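# Pour hazelnuts from bowl into a cup held aloft

## Task

A table holds a small bowl filled with hazelnuts and an empty cup. Lift the cup and keep it up in the air while moving all of the hazelnuts out of the bowl into it. Once the first nut lands in the cup, and until the last one does, the cup may be supported only by the robot. Neither the cup nor the bowl may be released or dropped unless something lies within a few millimetres beneath it. At the end both must stand straight on the table surface: the cup right side up, the bowl either way up. They must stay there without the robot's help, so release them and move the hands away.

## Robot and tools

Robot: two arms, left_arm and right_arm, facing each other across the table. Each ends in the same five-fingered right hand, so the hands are not mirror images and every hand number means the same thing on both.

Frame: one scene frame. Origin on the table top halfway between the arm bases, table surface at z = 0, +z up, left_arm's base on the +y side. The names left and right say nothing about image sides. Each result's state line gives every hand point's position (m) and orientation (quaternion wxyz) plus velocities (m/s, rad/s); printed positions can be slightly off at long reach.

Hand point: a point fixed to the palm, 0.05 m in front of it, where index pad and thumb tip meet in a pinch. Its own axes: +z along the straightened fingers, +y out of the palm, +x across the palm toward the little finger. Straight fingers extend 0.06-0.07 m past it. Sideways the hand spans 0.08 m on the little-finger side and 0.02 m (thumb turned in) to 0.09 m on the thumb side. A wrist bracket on the little-finger side sticks 0.03 m beyond the point along +y and 0.11 m across; it can collide. A full-hand wrap with the thumb turned in grips objects 0.035-0.08 m wide; turn the thumb before reaching the object.

The row: every moving call uses rows of 28 numbers, each in [-1, 1], always including both arms. Order: left_arm dx, dy, dz, rx, ry, rz, then left hand little, ring, middle, index, thumb_bend, thumb_turn, force_limit, speed; then the same 14 for right_arm.
- dx..rz are an offset, not a pose: a target for the hand point relative to its pose in the most recent result that showed it (before any such result, or in second and later calls of a reply, relative to where it is when the action begins), expressed in the hand point's own axes. 1.0 = 0.6 m or 180 degrees. rx, ry, rz form one rotation vector. Every row in an action uses that same base, so rows do not add up. All zeros drives the arm back to that base; it is not a hold.
- Finger numbers are absolute targets: +1 straight/open, -1 fully curled. thumb_bend +1 straight, -1 bent. thumb_turn +1 beside the palm, -1 in front of it facing the fingers. Pinch: index -0.22, thumb_bend -0.75, thumb_turn -0.57.
- force_limit: closing stops at a fingertip load scaling linearly from about 0 N (-1) to 10 N (+1), 15 N for both thumb motors; it never stops opening. speed: near zero (-1) to full (+1), full travel 0.6 s. Close at -0.9 or slower for a gentle grip.
- No value means unchanged. To keep a hand as it is, resend its last eight executed numbers; before any, send hand_measured (six) plus hand_force_limit and hand_speed. A motor only starts when its target shifts by 0.01 or more; resending the same numbers keeps a grip. To tighten, raise force_limit and send a target more closed than hand_measured; to loosen, send one more open.

Per control step the commanded pose is clipped to within 100 mm and 16 degrees of the measured one; motion lags about 0.17 s; position wins over orientation if both cannot be met.

Tools:
- execute_actions: "actions" is [] (look, returns state with pictures), or one action {"rows": [1-15 rows], "steps": up to 15, default 15} at 1/30 s per step, last row repeated, minimum 3 steps; or one wait {"steps": n, up to 300}, counted from the previous result, so thinking time counts. Optional "pictures": true. The last 3 steps of an action run after the result, while you think. A refused call sends nothing.
- move: "target" is one 28-number row (offsets as above). Both hand points travel straight lines ending together, 0.5-10 s, stopped at 10 s if longer. "speed" 0.002-0.5 m/s (default 0.25), turning up to twice that in rad/s. Optional "stop_force" 9-40 N, shared by both arms, allowed after 0.2 s of scene time: an arm's path ends when its wrist sensor feels that much extra push against the motion, then backs off 2 steps; use it only with slow, non-rotating moves, and omit it when pulling away from something the hand presses on. Result adds a "move:" line: done, off_target, moving, held, contact or fault, plus limits such as paced or held, and each hand point's distance from its target.
- wait: "seconds" 0-10, sends nothing new.
- zoom_image: "camera" one of cam_low (896x504), cam_left_wrist (616x616), cam_right_wrist (616x616); "region" [x0, y0, x1, y1] pixels from the top-left, at most 504x504.
- show_instructions: shows the reference images.
- finished_scene: "scene" = the number of the current scene; final.

Results: "Wrist force"/"Wrist torque" per arm along the end effector's axes, noisy (offset up to about 4 N, noise up to 2.4 N, saturating near 50 N); pressing shows as force pointing back into the arm. hand_measured, hand_stopped_by (moving, target, force, stalled, fault) and hand_load_n (positive pushes a finger open) list six motors in row order; a lost grip shows as loads near 0. "Hand target" shows where each arm is being driven. HELD marks steps not sent; "pose unreachable" names an arm whose command was altered by the clearance check.

Avoid: stiff arms fault for 10 s if a joint hits its torque limit (wrist joints 24.9 N m, others 133, held weight included) or any outside force reaches 150 N, so never aim even slightly into firm surfaces without slow stop_force moves. Keep the arms from striking or pressing each other. Holding loads heats motors; MOTOR HOT appears at 70 °C and brakes engage at 85 °C. Objects may get nudged occasionally. Do not knock anything off the table, drop the cup or bowl in midair, rest the filled cup before all nuts are in, or slam things down; move smoothly.

Each tool is called after ">>>" by a JSON object that holds its "method" and its "body", one argument or row to a line.

Reference images:

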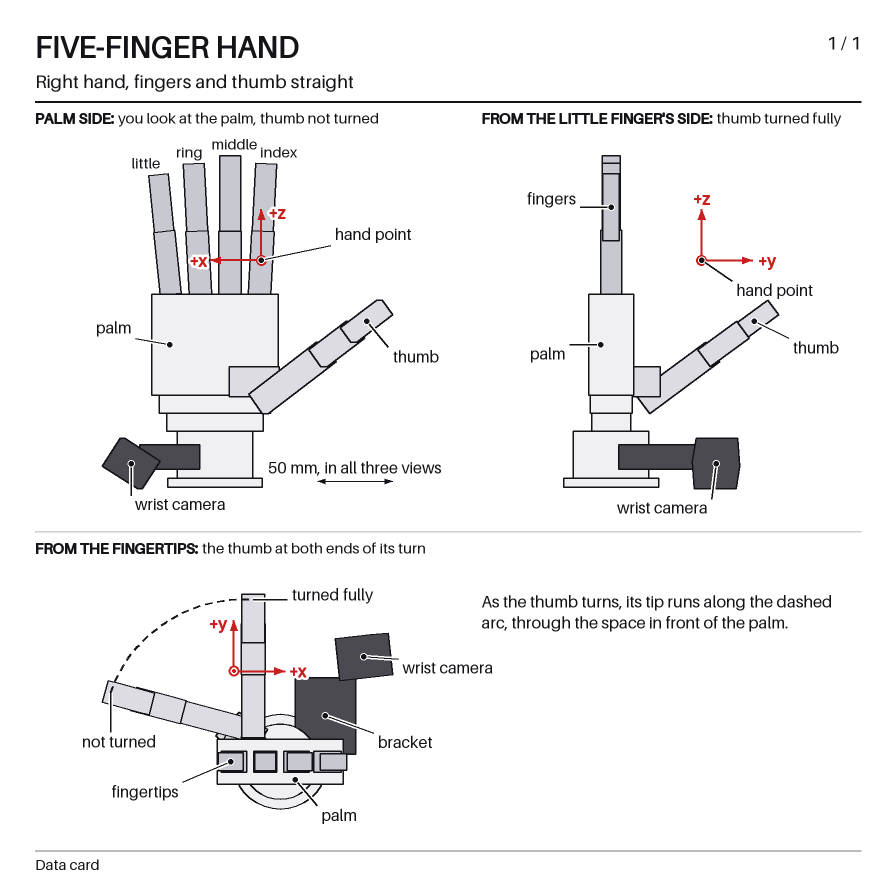

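## Session

>>> {"method": "execute_actions", "body": {
  "actions": []
}}

Scene clock: 0.00 s of 6600.00 s.
left_arm: end_effector_position=(+0.3354, +0.4909, +0.4728) hand_measured=(+1.000, +1.000, +1.000, +1.000, +1.000, +1.000) hand_load_n=(+0.0, +0.0, +0.0, +0.0, +0.0, +0.0) hand_stopped_by=(target, target, target, target, target, target) hand_force_limit=0.00 hand_speed=-0.80 end_effector_quat_wxyz=(-0.012, +0.294, +0.956, +0.021) end_effector_velocity=(+0.000, +0.000, +0.000) end_effector_angular_velocity=(-0.000, -0.000, +0.001) | right_arm: end_effector_position=(+0.0675, -0.2562, +0.4932) hand_measured=(+1.000, +1.000, +1.000, +1.000, +1.000, +1.000) hand_load_n=(+0.0, +0.0, +0.0, +0.0, +0.0, +0.0) hand_stopped_by=(target, target, target, target, target, target) hand_force_limit=0.00 hand_speed=-0.80 end_effector_quat_wxyz=(+0.018, -0.384, +0.923, -0.007) end_effector_velocity=(-0.001, -0.000, +0.001) end_effector_angular_velocity=(+0.001, -0.001, -0.001)
Joint positions: left_arm=[ 0.573 -1.722  1.371  1.965  1.549 -1.87 ] | right_arm=[-1.178 -1.752  1.312  1.975  1.587 -1.902]
Joint velocities: left_arm=[ 0.    -0.    -0.    -0.     0.    -0.001] | right_arm=[-0.001 -0.002 -0.     0.001  0.     0.001]
Wrist force (N, on the end effector, along its own x y z axes, offset not removed): no reading
Wrist torque (N m, same axes, about the end effector's origin, offset not removed): no reading
Hand target (left_arm): +0.335, +0.491, +0.473; -0.012, +0.294, +0.956, +0.021
Hand target (right_arm): +0.068, -0.256, +0.493; +0.018, -0.384, +0.923, -0.007

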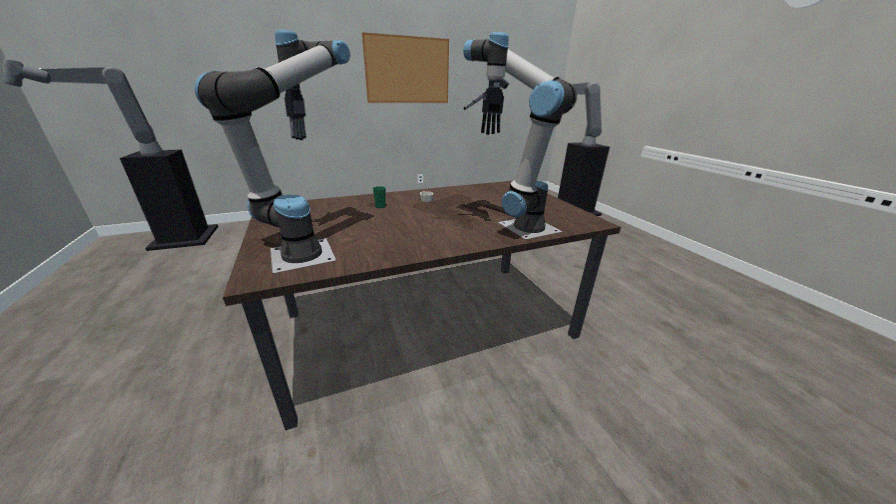

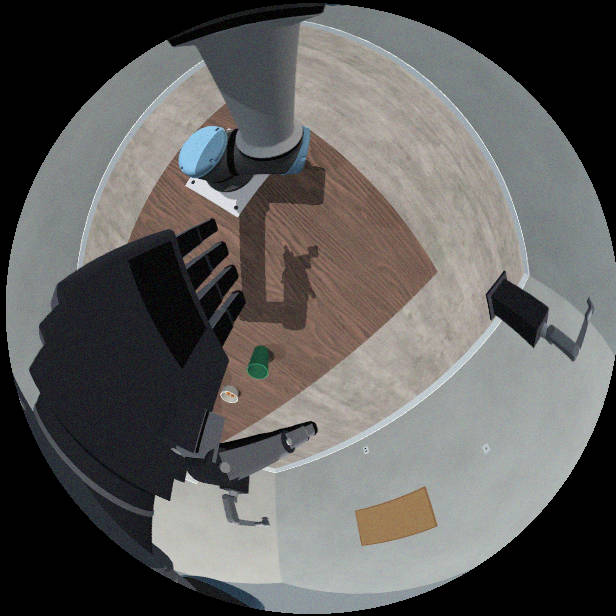

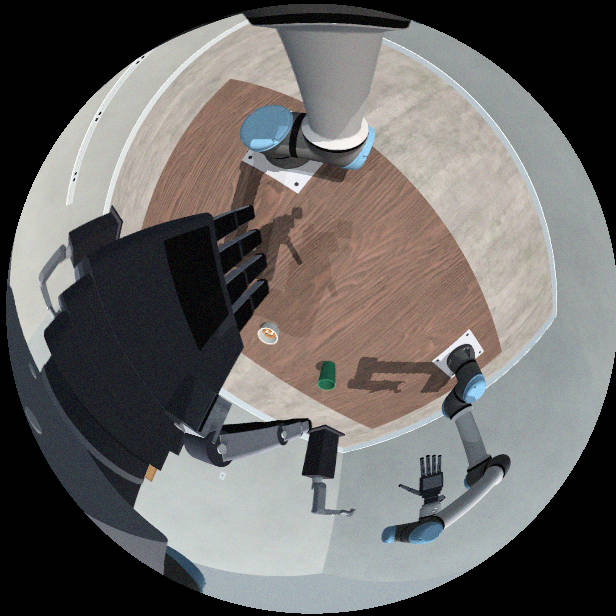

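>>> {"method": "zoom_image", "body": {
  "camera": "cam_low",
  "region": [340, 165, 470, 225]
}}

>>> {"method": "zoom_image", "body": {
  "camera": "cam_right_wrist",
  "region": [240, 305, 360, 405]
}}

Region (340, 165, 470, 225) of cam_low's 896x504 image, scaled by 3.877, with more detail than that image has; it fills the top 233 rows of this view, and the rest is white.

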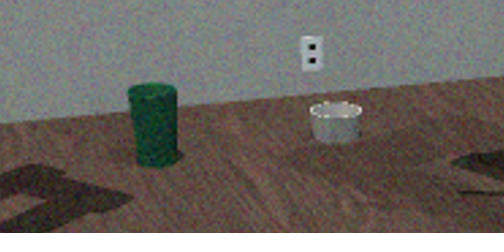

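Region (240, 305, 360, 405) of cam_right_wrist's 616x616 image, scaled by 4.200, with more detail than that image has.

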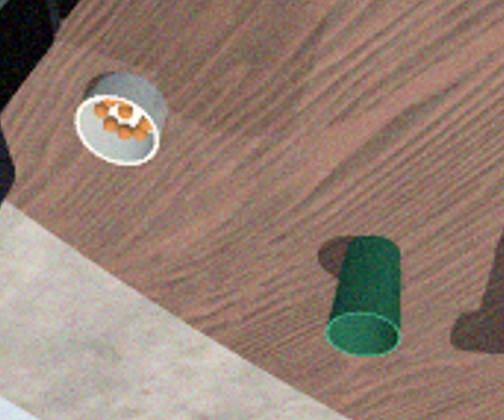

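>>> {"method": "move", "body": {
  "target": [-0.380,-0.251,0.434,0.677,0.1015,-0.6505,1,1,1,1,1,-1,0,0,-0.4385,-0.416,0.562,0.614,0.0188,-0.754,1,1,1,1,1,-0.8,0,0],
  "speed": 0.4
}}

Scene clock: 9.40 s of 6600.00 s.
left_arm: end_effector_position=(+0.4370, +0.2508, +0.1995) hand_measured=(+1.000, +1.000, +1.000, +1.000, +1.000, -1.000) hand_load_n=(+0.0, +0.0, +0.0, +0.0, +0.0, +0.0) hand_stopped_by=(target, target, target, target, target, target) hand_force_limit=0.00 hand_speed=0.00 end_effector_quat_wxyz=(+0.299, +0.641, -0.300, +0.640) end_effector_velocity=(+0.000, -0.001, -0.001) end_effector_angular_velocity=(-0.005, -0.001, +0.011) | right_arm: end_effector_position=(+0.4426, -0.2450, +0.1702) hand_measured=(+1.000, +1.000, +1.000, +1.000, +1.000, -0.800) hand_load_n=(+0.0, +0.0, +0.0, +0.0, +0.0, +0.0) hand_stopped_by=(target, target, target, target, target, target) hand_force_limit=0.00 hand_speed=0.00 end_effector_quat_wxyz=(-0.219, +0.720, +0.260, +0.604) end_effector_velocity=(+0.001, +0.000, -0.001) end_effector_angular_velocity=(-0.002, -0.001, +0.010)
Joint positions: left_arm=[ 0.822 -1.697  2.401 -0.703  1.799 -4.711] | right_arm=[-1.506 -1.628  2.303 -0.469  1.015 -4.821]
Joint velocities: left_arm=[-0.013 -0.003  0.009 -0.011 -0.025 -0.004] | right_arm=[-0.009  0.006 -0.001 -0.002 -0.018 -0.007]
Wrist force (N, on the end effector, along its own x y z axes, offset not removed): left_arm=[1.6 -0.5 1.2] | right_arm=[-1.4 -0.6 1.6]
Wrist torque (N m, same axes, about the end effector's origin, offset not removed): left_arm=[-0.07 -0.43 0.07] | right_arm=[-0.17 0.10 -0.18]
Hand target (left_arm): +0.437, +0.251, +0.199; +0.299, +0.641, -0.300, +0.641
Hand target (right_arm): +0.443, -0.245, +0.170; -0.220, +0.720, +0.261, +0.604
Off the commanded pose (left_arm): 0.000 m, 0 deg.
Off the commanded pose (right_arm): 0.001 m, 0 deg.
Kept back: nothing.
After step 90, 1.90 s passed at rest.
move: done

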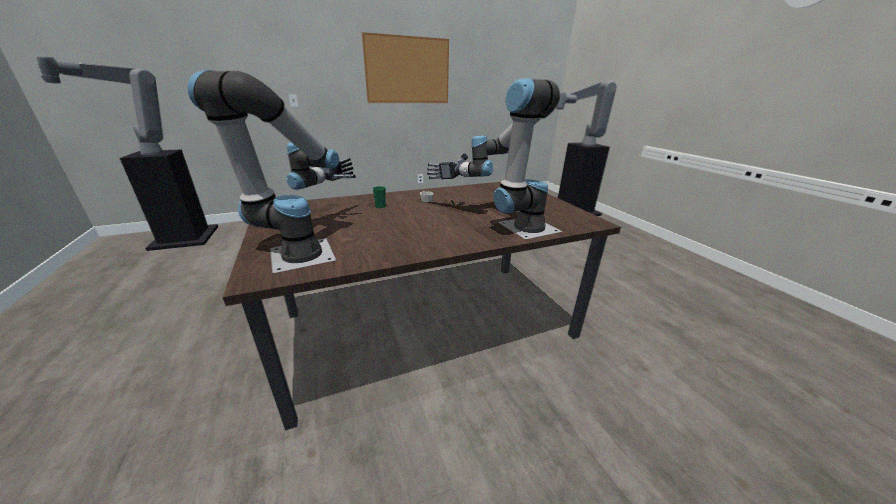

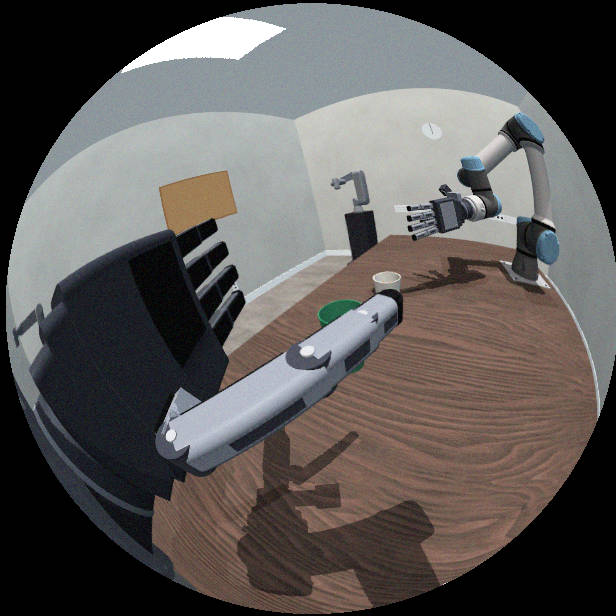

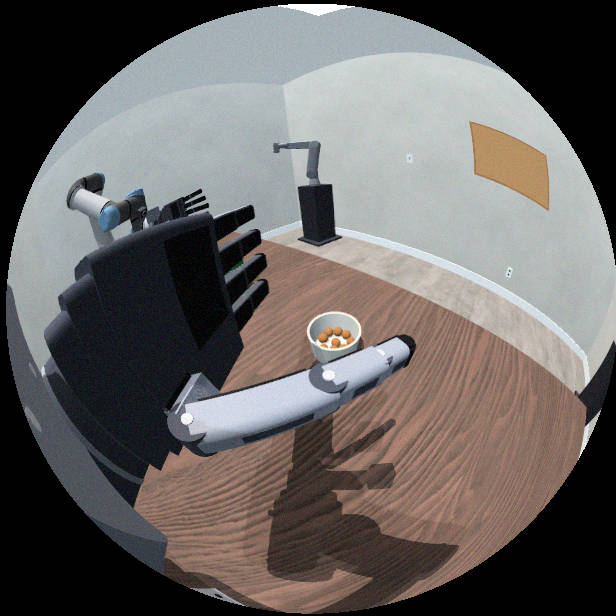

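>>> {"method": "zoom_image", "body": {
  "camera": "cam_left_wrist",
  "region": [300, 150, 580, 390]
}}

>>> {"method": "zoom_image", "body": {
  "camera": "cam_low",
  "region": [280, 130, 500, 230]
}}

Region (300, 150, 580, 390) of cam_left_wrist's 616x616 image, scaled by 1.800, with more detail than that image has; it fills the top 432 rows of this view, and the rest is white.

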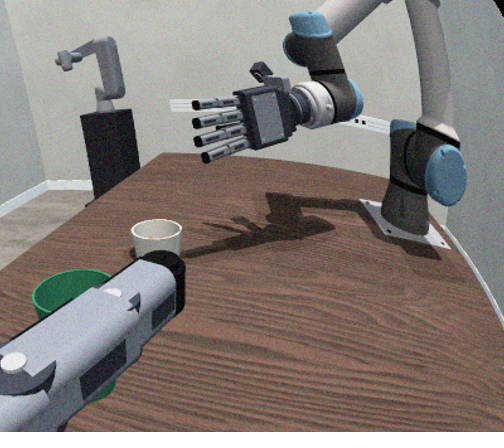

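Region (280, 130, 500, 230) of cam_low's 896x504 image, scaled by 2.291, with more detail than that image has; it fills the top 229 rows of this view, and the rest is white.

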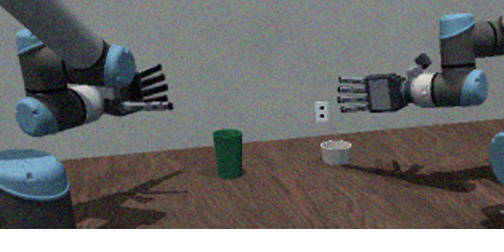

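>>> {"method": "move", "body": {
  "target": [-0.257,0.085,0.09,0,0,0,1,1,1,1,1,-1,0,0,-0.225,-0.01,0.006,0,0,0,1,1,1,1,1,-0.8,0,0],
  "speed": 0.2
}}

Scene clock: 13.10 s of 6600.00 s.
left_arm: end_effector_position=(+0.4329, +0.1769, +0.0454) hand_measured=(+1.000, +1.000, +1.000, +1.000, +1.000, -1.000) hand_load_n=(+0.0, +0.0, +0.0, +0.0, +0.0, +0.0) hand_stopped_by=(target, target, target, target, target, target) hand_force_limit=0.00 hand_speed=0.00 end_effector_quat_wxyz=(+0.299, +0.641, -0.300, +0.640) end_effector_velocity=(+0.001, -0.001, -0.002) end_effector_angular_velocity=(-0.003, -0.001, +0.002) | right_arm: end_effector_position=(+0.4234, -0.2531, +0.0367) hand_measured=(+1.000, +1.000, +1.000, +1.000, +1.000, -0.800) hand_load_n=(+0.0, +0.0, +0.0, +0.0, +0.0, +0.0) hand_stopped_by=(target, target, target, target, target, target) hand_force_limit=0.00 hand_speed=0.00 end_effector_quat_wxyz=(-0.219, +0.721, +0.260, +0.604) end_effector_velocity=(+0.001, -0.000, -0.001) end_effector_angular_velocity=(+0.001, -0.003, -0.002)
Joint positions: left_arm=[ 0.599 -1.178  2.488 -1.308  1.577 -4.711] | right_arm=[-1.529 -1.302  2.491 -0.98   0.992 -4.826]
Joint velocities: left_arm=[-0.001  0.01  -0.001 -0.011 -0.003 -0.001] | right_arm=[ 0.     0.005  0.001 -0.01   0.001  0.001]
Wrist force (N, on the end effector, along its own x y z axes, offset not removed): left_arm=[1.6 2.3 0.7] | right_arm=[-1.2 3.0 0.9]
Wrist torque (N m, same axes, about the end effector's origin, offset not removed): left_arm=[0.39 -0.34 0.04] | right_arm=[0.46 -0.09 -0.09]
Hand target (left_arm): +0.433, +0.177, +0.045; +0.299, +0.640, -0.300, +0.640
Hand target (right_arm): +0.423, -0.253, +0.037; -0.219, +0.721, +0.260, +0.604
Off the commanded pose (left_arm): 0.000 m, 0 deg.
Off the commanded pose (right_arm): 0.000 m, 0 deg.
Kept back: nothing.
move: done

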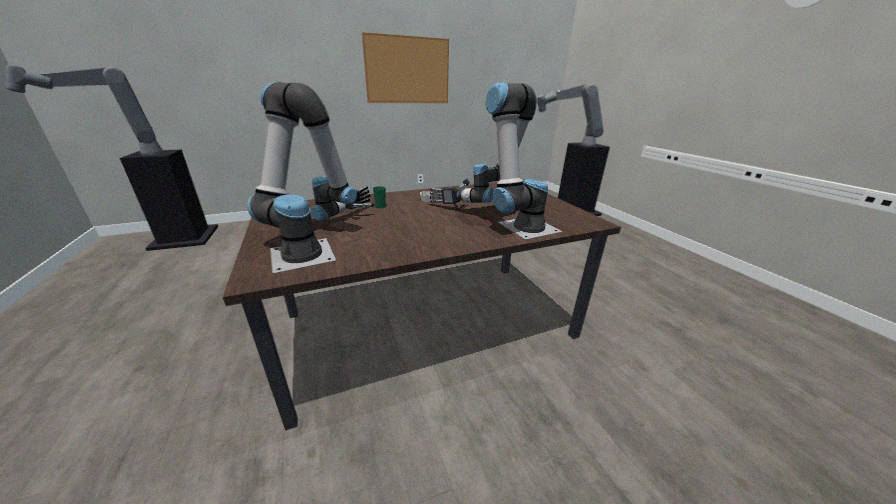

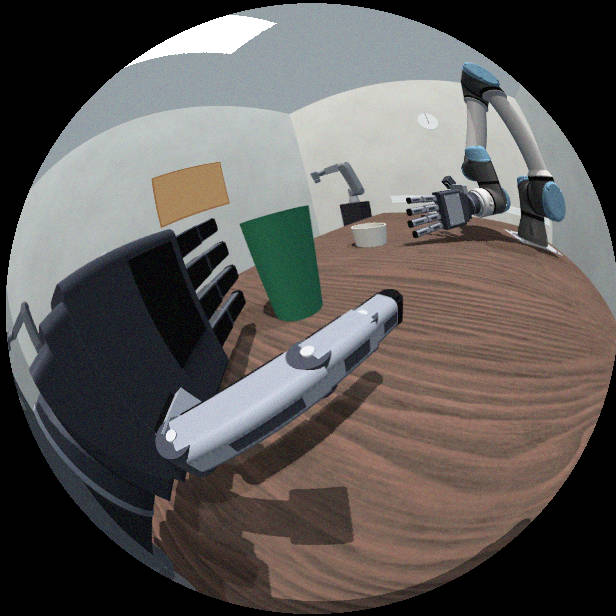

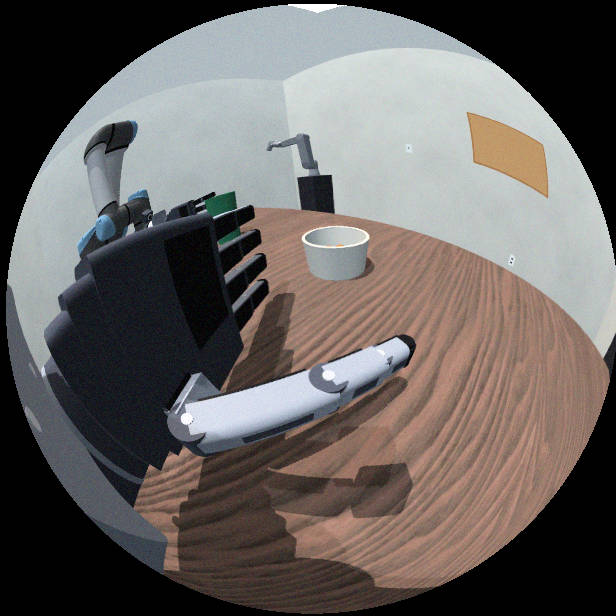

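>>> {"method": "move", "body": {
  "target": [-0.013,-0.007,0.135,0,0,0,1,1,1,1,1,-1,0,0,0.016,0.028,0.167,0,0.039,0,1,1,1,1,1,-0.7,0,0],
  "speed": 0.1
}}

Scene clock: 15.47 s of 6600.00 s.
left_arm: end_effector_position=(+0.4880, +0.1175, +0.0377) hand_measured=(+1.000, +1.000, +1.000, +1.000, +1.000, -1.000) hand_load_n=(+0.0, +0.0, +0.0, +0.0, +0.0, +0.0) hand_stopped_by=(target, target, target, target, target, target) hand_force_limit=0.00 hand_speed=0.00 end_effector_quat_wxyz=(+0.299, +0.641, -0.300, +0.640) end_effector_velocity=(+0.001, -0.001, -0.001) end_effector_angular_velocity=(+0.001, +0.001, +0.001) | right_arm: end_effector_position=(+0.5110, -0.2017, +0.0288) hand_measured=(+1.000, +1.000, +1.000, +1.000, +1.000, -0.700) hand_load_n=(+0.0, +0.0, +0.0, +0.0, +0.0, +0.0) hand_stopped_by=(target, target, target, target, target, target) hand_force_limit=0.00 hand_speed=0.00 end_effector_quat_wxyz=(-0.235, +0.682, +0.246, +0.647) end_effector_velocity=(+0.002, +0.000, -0.001) end_effector_angular_velocity=(+0.001, +0.001, -0.001)
Joint positions: left_arm=[ 0.61  -1.067  2.27  -1.202  1.588 -4.711] | right_arm=[-1.415 -1.075  2.265 -1.131  1.096 -4.737]
Joint velocities: left_arm=[ 0.001  0.004 -0.004  0.002  0.    -0.   ] | right_arm=[ 0.001  0.006 -0.004 -0.002  0.001  0.002]
Wrist force (N, on the end effector, along its own x y z axes, offset not removed): left_arm=[2.0 2.3 -1.5] | right_arm=[-0.7 -0.4 2.6]
Wrist torque (N m, same axes, about the end effector's origin, offset not removed): left_arm=[0.51 -0.44 0.07] | right_arm=[-0.24 0.00 -0.22]
Hand target (left_arm): +0.488, +0.117, +0.038; +0.299, +0.641, -0.300, +0.640
Hand target (right_arm): +0.511, -0.202, +0.029; -0.235, +0.682, +0.246, +0.647
Off the commanded pose (left_arm): 0.000 m, 0 deg.
Off the commanded pose (right_arm): 0.000 m, 0 deg.
Kept back: nothing.
move: done

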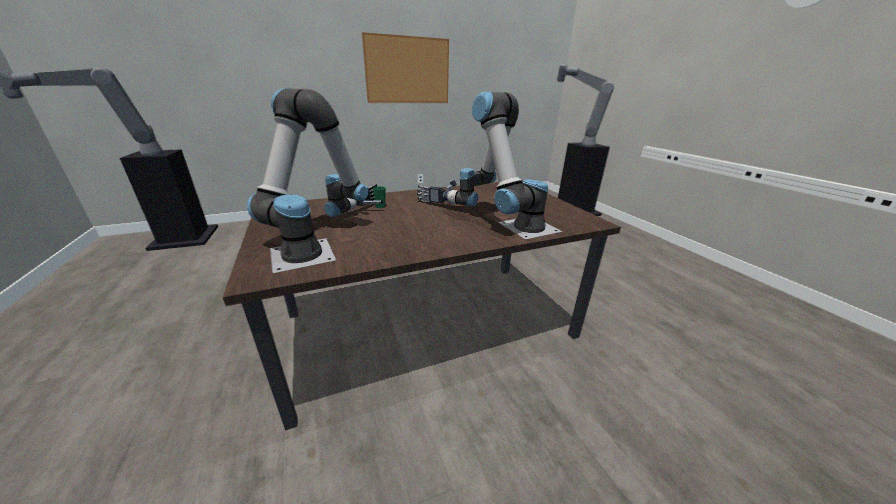

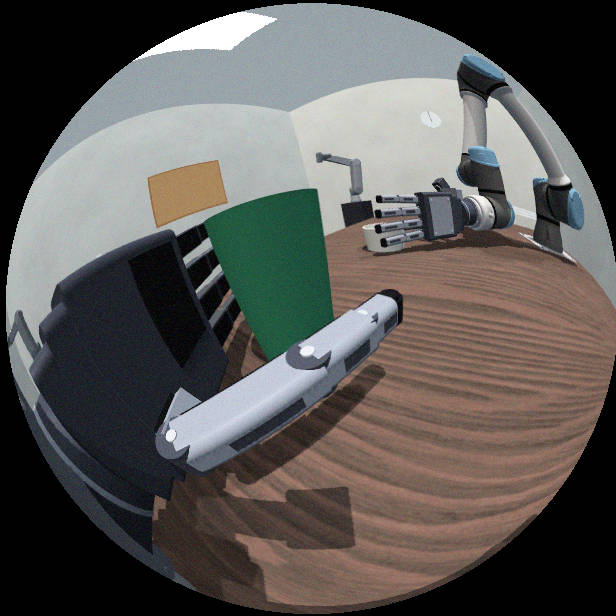

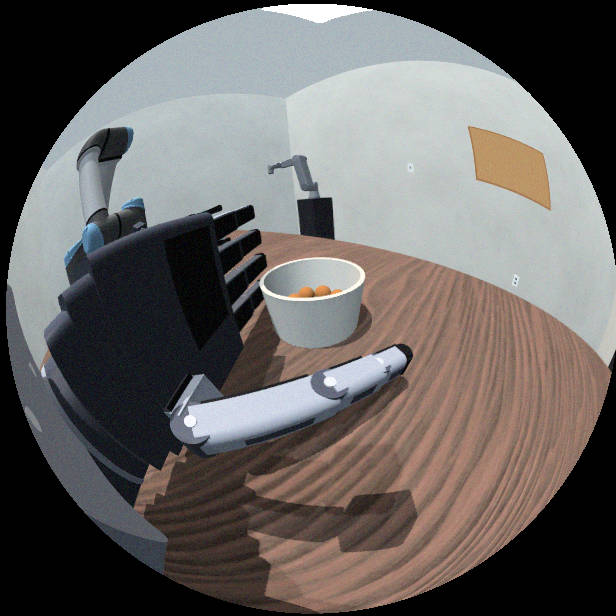

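>>> {"method": "zoom_image", "body": {
  "camera": "cam_left_wrist",
  "region": [340, 170, 520, 270]
}}

Region (340, 170, 520, 270) of cam_left_wrist's 616x616 image, scaled by 2.800, with more detail than that image has.

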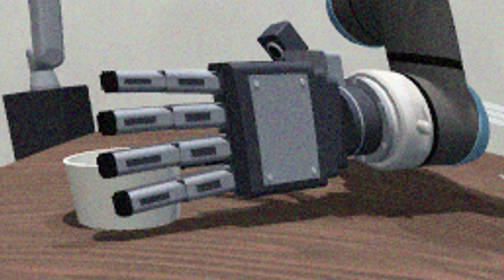

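>>> {"method": "move", "body": {
  "target": [0,0.004,0.05,0,0,0,1,1,1,1,1,-1,0,0,-0.005,0,0.064,0,0,0,1,1,1,1,1,-0.7,0,0],
  "speed": 0.05
}}

Scene clock: 16.97 s of 6600.00 s.
left_arm: end_effector_position=(+0.5053, +0.0931, +0.0377) hand_measured=(+1.000, +1.000, +1.000, +1.000, +1.000, -1.000) hand_load_n=(+0.0, +0.0, +0.0, +0.0, +0.0, +0.0) hand_stopped_by=(target, target, target, target, target, target) hand_force_limit=0.00 hand_speed=0.00 end_effector_quat_wxyz=(+0.299, +0.641, -0.300, +0.640) end_effector_velocity=(+0.001, -0.002, +0.001) end_effector_angular_velocity=(-0.000, -0.001, -0.001) | right_arm: end_effector_position=(+0.5402, -0.1773, +0.0238) hand_measured=(+1.000, +1.000, +1.000, +1.000, +1.000, -0.700) hand_load_n=(+0.0, +0.0, +0.0, +0.0, +0.0, +0.0) hand_stopped_by=(target, target, target, target, target, target) hand_force_limit=0.00 hand_speed=0.00 end_effector_quat_wxyz=(-0.235, +0.682, +0.246, +0.647) end_effector_velocity=(+0.001, +0.001, -0.001) end_effector_angular_velocity=(-0.001, +0.001, +0.001)
Joint positions: left_arm=[ 0.603 -1.034  2.191 -1.156  1.58  -4.711] | right_arm=[-1.369 -1.015  2.155 -1.082  1.142 -4.734]
Joint velocities: left_arm=[-0.001  0.001 -0.004  0.003 -0.001  0.   ] | right_arm=[ 0.002  0.004 -0.005  0.002  0.002 -0.001]
Wrist force (N, on the end effector, along its own x y z axes, offset not removed): left_arm=[2.0 0.6 -3.4] | right_arm=[0.0 2.1 0.5]
Wrist torque (N m, same axes, about the end effector's origin, offset not removed): left_arm=[0.38 -0.36 0.17] | right_arm=[0.29 0.00 0.07]
Hand target (left_arm): +0.505, +0.093, +0.038; +0.299, +0.641, -0.300, +0.640
Hand target (right_arm): +0.540, -0.177, +0.024; -0.235, +0.682, +0.246, +0.647
Off the commanded pose (left_arm): 0.000 m, 0 deg.
Off the commanded pose (right_arm): 0.000 m, 0 deg.
Kept back: nothing.
move: done

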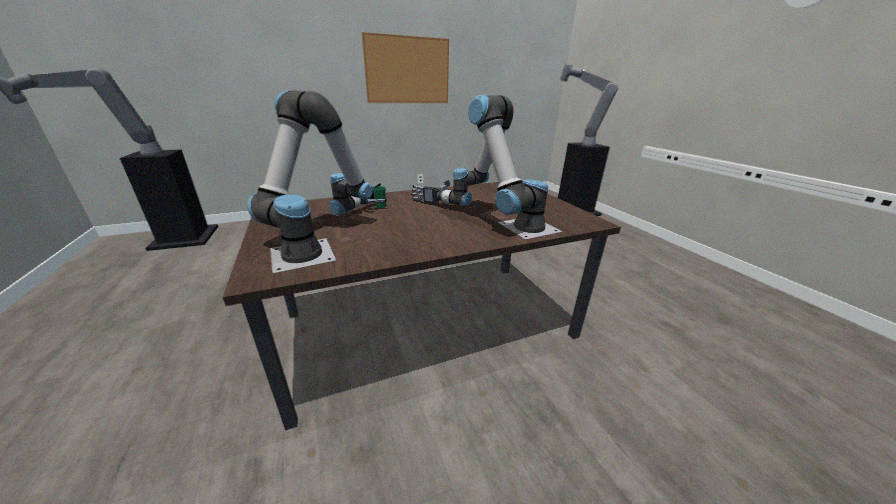

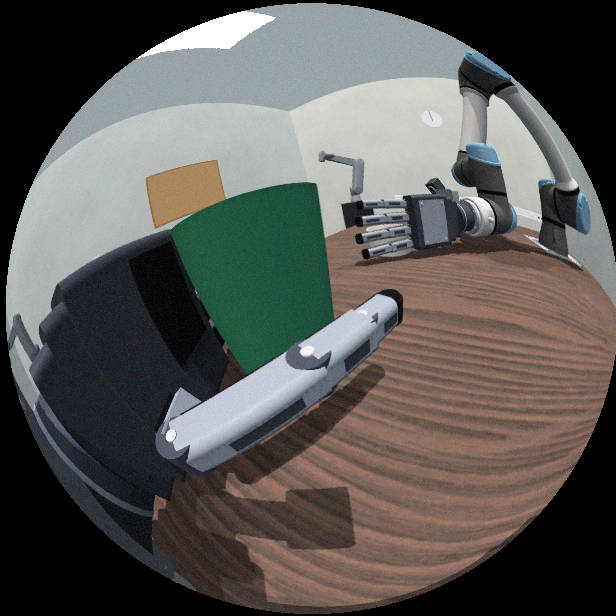

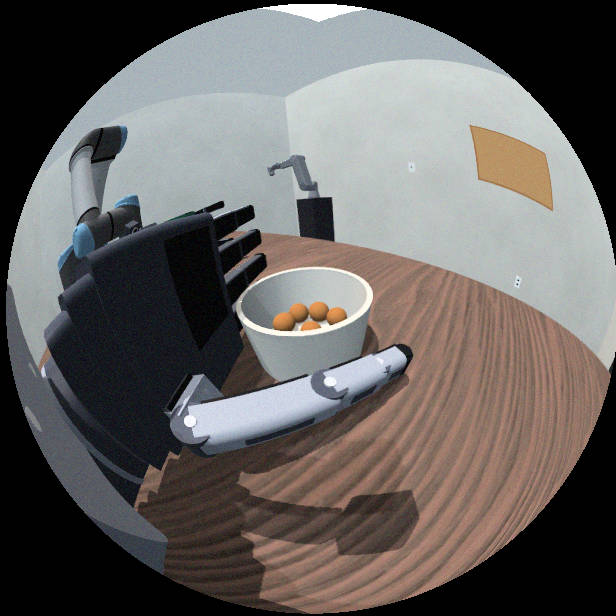

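>>> {"method": "move", "body": {
  "target": [0,0,0.01,0,0,0,-1,-1,-1,-1,0.6,-1,0,-0.6,0.001,0,0.022,0,0,0,1,1,1,-1,0.7,-0.7,0,-0.7],
  "speed": 0.03
}}

Scene clock: 21.40 s of 6600.00 s.
left_arm: end_effector_position=(+0.5092, +0.0885, +0.0377) hand_measured=(-0.174, -0.152, -0.150, -0.130, +0.606, -1.000) hand_load_n=(+5.5, +3.5, +6.5, +3.5, +11.0, +6.5) hand_stopped_by=(force, force, force, force, target, target) hand_force_limit=0.00 hand_speed=-0.60 end_effector_quat_wxyz=(+0.299, +0.641, -0.300, +0.640) end_effector_velocity=(+0.001, +0.000, +0.000) end_effector_angular_velocity=(-0.000, -0.000, +0.002) | right_arm: end_effector_position=(+0.5503, -0.1688, +0.0237) hand_measured=(+1.000, +1.000, +1.000, +0.288, +0.704, -0.700) hand_load_n=(+0.0, +0.0, +0.0, +6.0, +6.0, +0.5) hand_stopped_by=(target, target, target, force, target, target) hand_force_limit=0.00 hand_speed=-0.70 end_effector_quat_wxyz=(-0.235, +0.682, +0.246, +0.647) end_effector_velocity=(+0.000, -0.000, +0.001) end_effector_angular_velocity=(-0.000, -0.002, -0.001)
Joint positions: left_arm=[ 0.602 -1.027  2.174 -1.146  1.58  -4.711] | right_arm=[-1.355 -0.999  2.116 -1.06   1.156 -4.734]
Joint velocities: left_arm=[ 0.001 -0.    -0.     0.    -0.    -0.   ] | right_arm=[-0.    -0.001 -0.    -0.001  0.001 -0.001]
Wrist force (N, on the end effector, along its own x y z axes, offset not removed): left_arm=[3.1 1.6 -2.5] | right_arm=[-0.8 1.0 0.4]
Wrist torque (N m, same axes, about the end effector's origin, offset not removed): left_arm=[0.52 -0.35 -0.07] | right_arm=[-0.03 -0.20 0.03]
Hand target (left_arm): +0.509, +0.088, +0.038; +0.299, +0.641, -0.300, +0.640
Hand target (right_arm): +0.550, -0.169, +0.024; -0.235, +0.682, +0.246, +0.647
Off the commanded pose (left_arm): 0.000 m, 0 deg.
Off the commanded pose (right_arm): 0.000 m, 0 deg.
Kept back: nothing.
move: done

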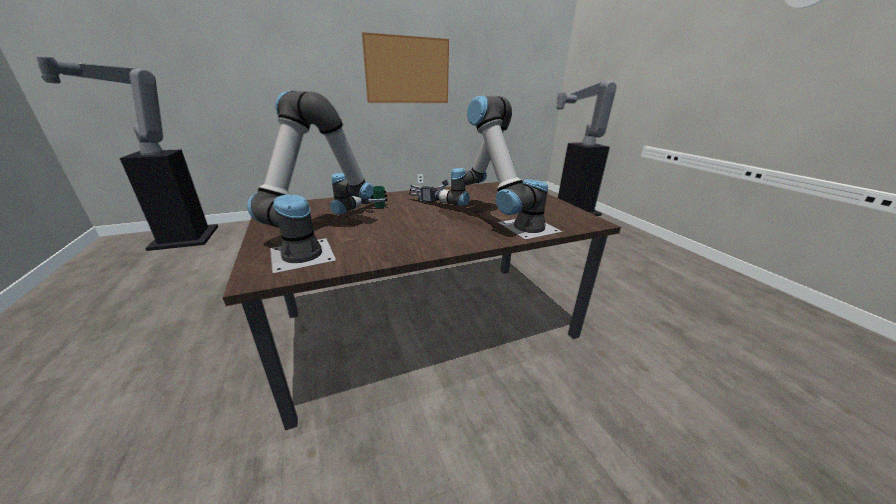

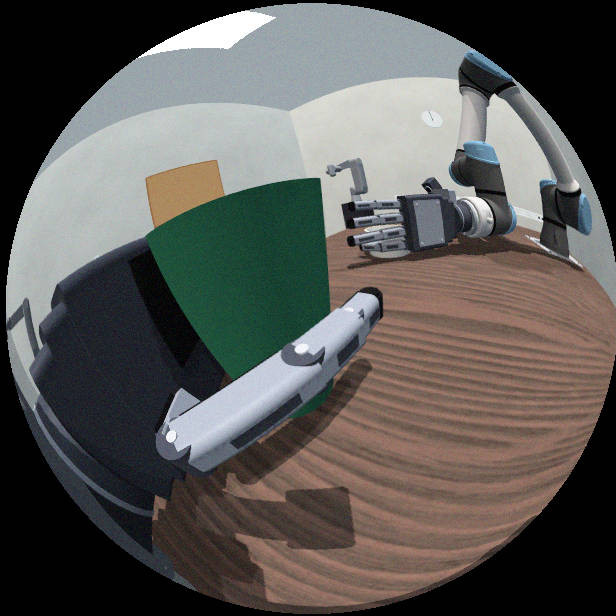

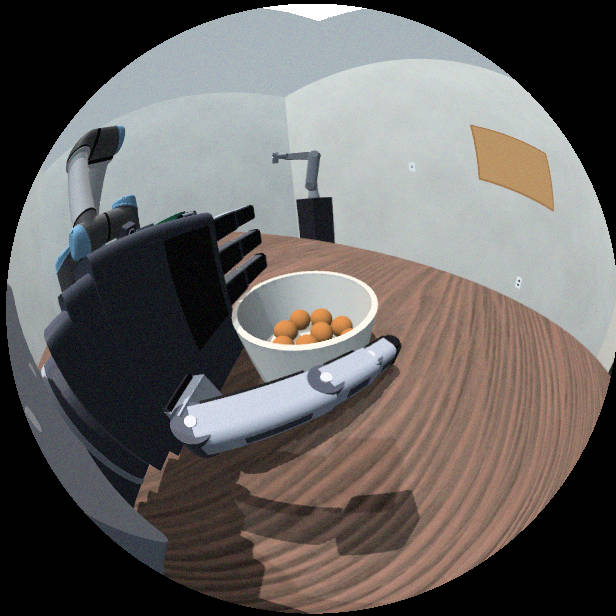

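>>> {"method": "move", "body": {
  "target": [0,0,0,0,0,0,-1,-1,-1,-1,0.6,-1,0,-0.6,-0.002,0.012,0.02,0,0,0,1,1,0.7,0.7,1,-0.7,0,0],
  "speed": 0.02
}}

>>> {"method": "move", "body": {
  "target": [0,0,0,0,0,0,-1,-1,-1,-1,0.6,-1,0,-0.6,0,0,0,0,0,0,1,1,0.0,-0.3,1,-0.7,0.2,-0.6],
  "speed": 0.02
}}

Scene clock: 22.63 s of 6600.00 s.
left_arm: end_effector_position=(+0.5092, +0.0885, +0.0377) hand_measured=(-0.174, -0.152, -0.150, -0.130, +0.606, -1.000) hand_load_n=(+5.5, +3.5, +6.5, +3.5, +11.0, +6.5) hand_stopped_by=(force, force, force, force, target, target) hand_force_limit=0.00 hand_speed=-0.60 end_effector_quat_wxyz=(+0.299, +0.641, -0.300, +0.640) end_effector_velocity=(+0.000, -0.000, +0.000) end_effector_angular_velocity=(-0.000, -0.001, +0.000) | right_arm: end_effector_position=(+0.5639, -0.1667, +0.0219) hand_measured=(+1.000, +1.000, +0.700, +0.700, +1.000, -0.700) hand_load_n=(+0.0, +0.0, +0.0, +0.0, +0.0, -0.5) hand_stopped_by=(target, target, target, target, target, target) hand_force_limit=0.00 hand_speed=0.00 end_effector_quat_wxyz=(-0.235, +0.682, +0.246, +0.647) end_effector_velocity=(+0.002, +0.000, +0.000) end_effector_angular_velocity=(+0.000, -0.000, -0.000)
Joint positions: left_arm=[ 0.602 -1.027  2.174 -1.146  1.58  -4.711] | right_arm=[-1.36  -0.978  2.079 -1.043  1.152 -4.734]
Joint velocities: left_arm=[-0. -0. -0. -0. -0.  0.] | right_arm=[-0.     0.002 -0.005  0.003  0.     0.   ]
Wrist force (N, on the end effector, along its own x y z axes, offset not removed): left_arm=[2.6 3.5 -0.5] | right_arm=[1.1 1.0 0.7]
Wrist torque (N m, same axes, about the end effector's origin, offset not removed): left_arm=[0.54 -0.35 0.14] | right_arm=[0.23 -0.17 -0.09]
Hand target (left_arm): +0.509, +0.088, +0.038; +0.299, +0.641, -0.300, +0.640
Hand target (right_arm): +0.564, -0.167, +0.022; -0.235, +0.682, +0.246, +0.647
Off the commanded pose (left_arm): 0.000 m, 0 deg.
Off the commanded pose (right_arm): 0.000 m, 0 deg.
Kept back: nothing.
move: done

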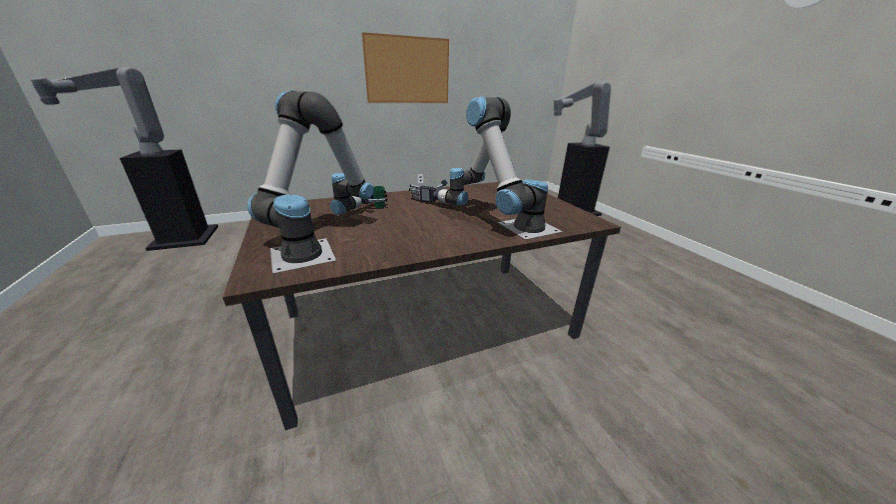

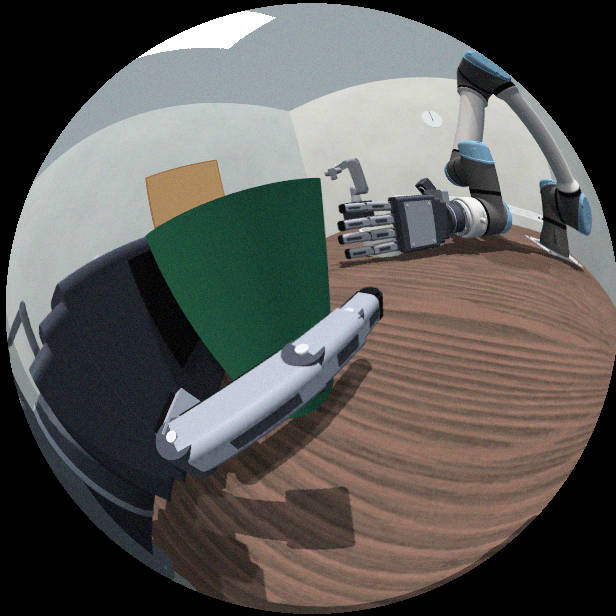

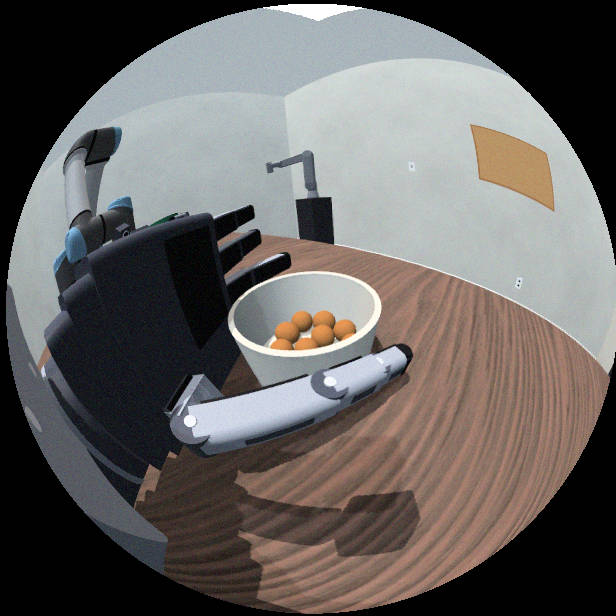

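Scene clock: 23.73 s of 6600.00 s.
left_arm: end_effector_position=(+0.5092, +0.0885, +0.0377) hand_measured=(-0.174, -0.152, -0.150, -0.130, +0.606, -1.000) hand_load_n=(+5.5, +3.5, +6.5, +3.5, +11.0, +6.5) hand_stopped_by=(force, force, force, force, target, target) hand_force_limit=0.00 hand_speed=-0.60 end_effector_quat_wxyz=(+0.299, +0.641, -0.300, +0.640) end_effector_velocity=(-0.000, -0.000, -0.000) end_effector_angular_velocity=(+0.001, -0.000, -0.000) | right_arm: end_effector_position=(+0.5639, -0.1667, +0.0220) hand_measured=(+1.000, +1.000, +0.172, +0.150, +1.002, -0.700) hand_load_n=(+0.0, +0.0, +6.0, +8.0, +2.5, +0.5) hand_stopped_by=(target, target, force, force, target, target) hand_force_limit=0.20 hand_speed=-0.60 end_effector_quat_wxyz=(-0.235, +0.682, +0.246, +0.647) end_effector_velocity=(+0.000, -0.000, +0.002) end_effector_angular_velocity=(-0.000, -0.003, -0.000)
Joint positions: left_arm=[ 0.602 -1.027  2.174 -1.146  1.58  -4.711] | right_arm=[-1.36  -0.978  2.079 -1.043  1.152 -4.734]
Joint velocities: left_arm=[-0.001 -0.     0.001 -0.    -0.001  0.001] | right_arm=[-0.    -0.002  0.    -0.     0.    -0.001]
Wrist force (N, on the end effector, along its own x y z axes, offset not removed): left_arm=[3.5 0.7 0.0] | right_arm=[-0.6 0.3 -0.2]
Wrist torque (N m, same axes, about the end effector's origin, offset not removed): left_arm=[0.09 -0.39 0.06] | right_arm=[0.09 -0.11 -0.15]
Hand target (left_arm): +0.509, +0.088, +0.038; +0.299, +0.641, -0.300, +0.640
Hand target (right_arm): +0.564, -0.167, +0.022; -0.235, +0.682, +0.246, +0.647
Off the commanded pose (left_arm): 0.000 m, 0 deg.
Off the commanded pose (right_arm): 0.000 m, 0 deg.
Kept back: nothing.
move: done

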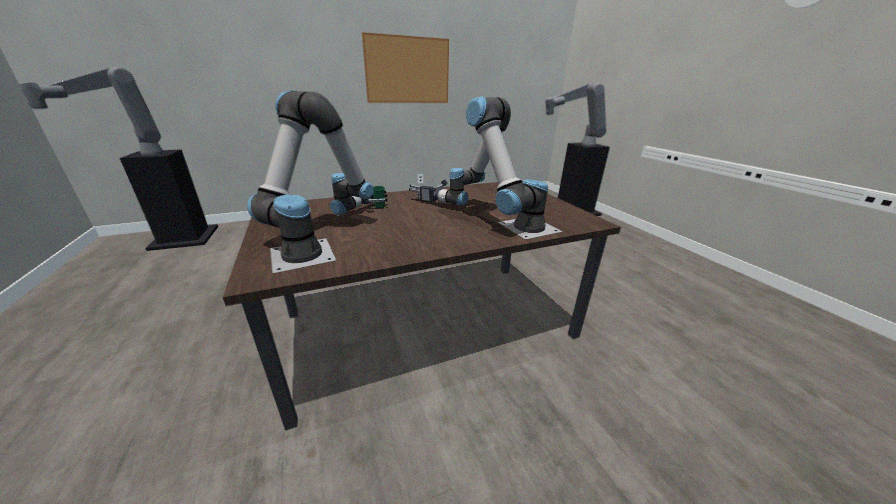

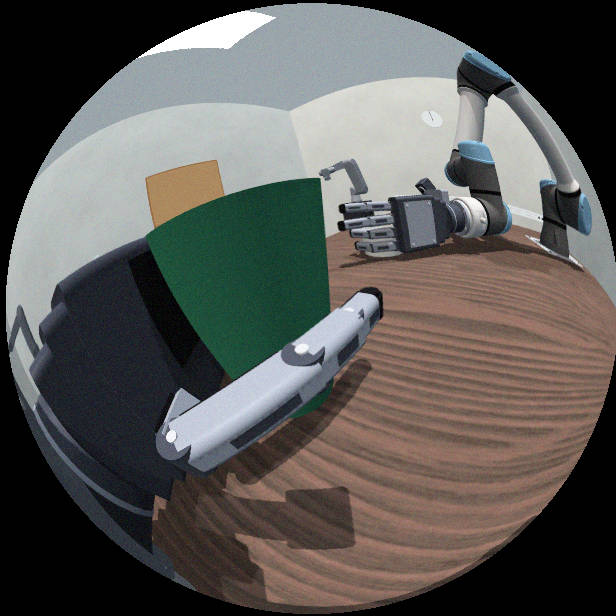

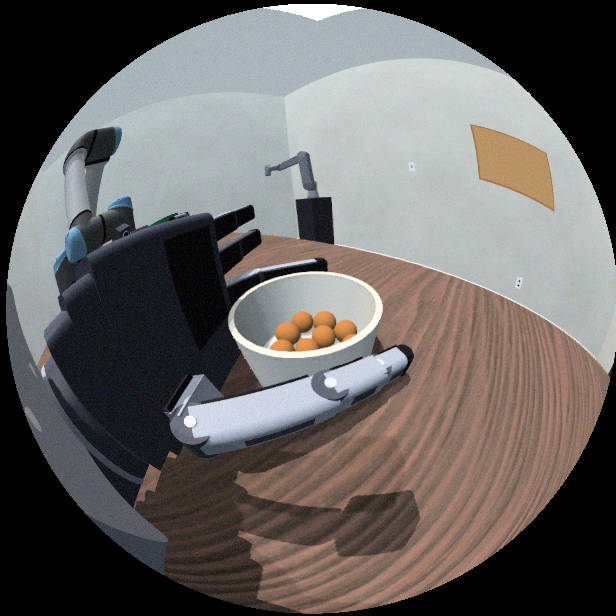

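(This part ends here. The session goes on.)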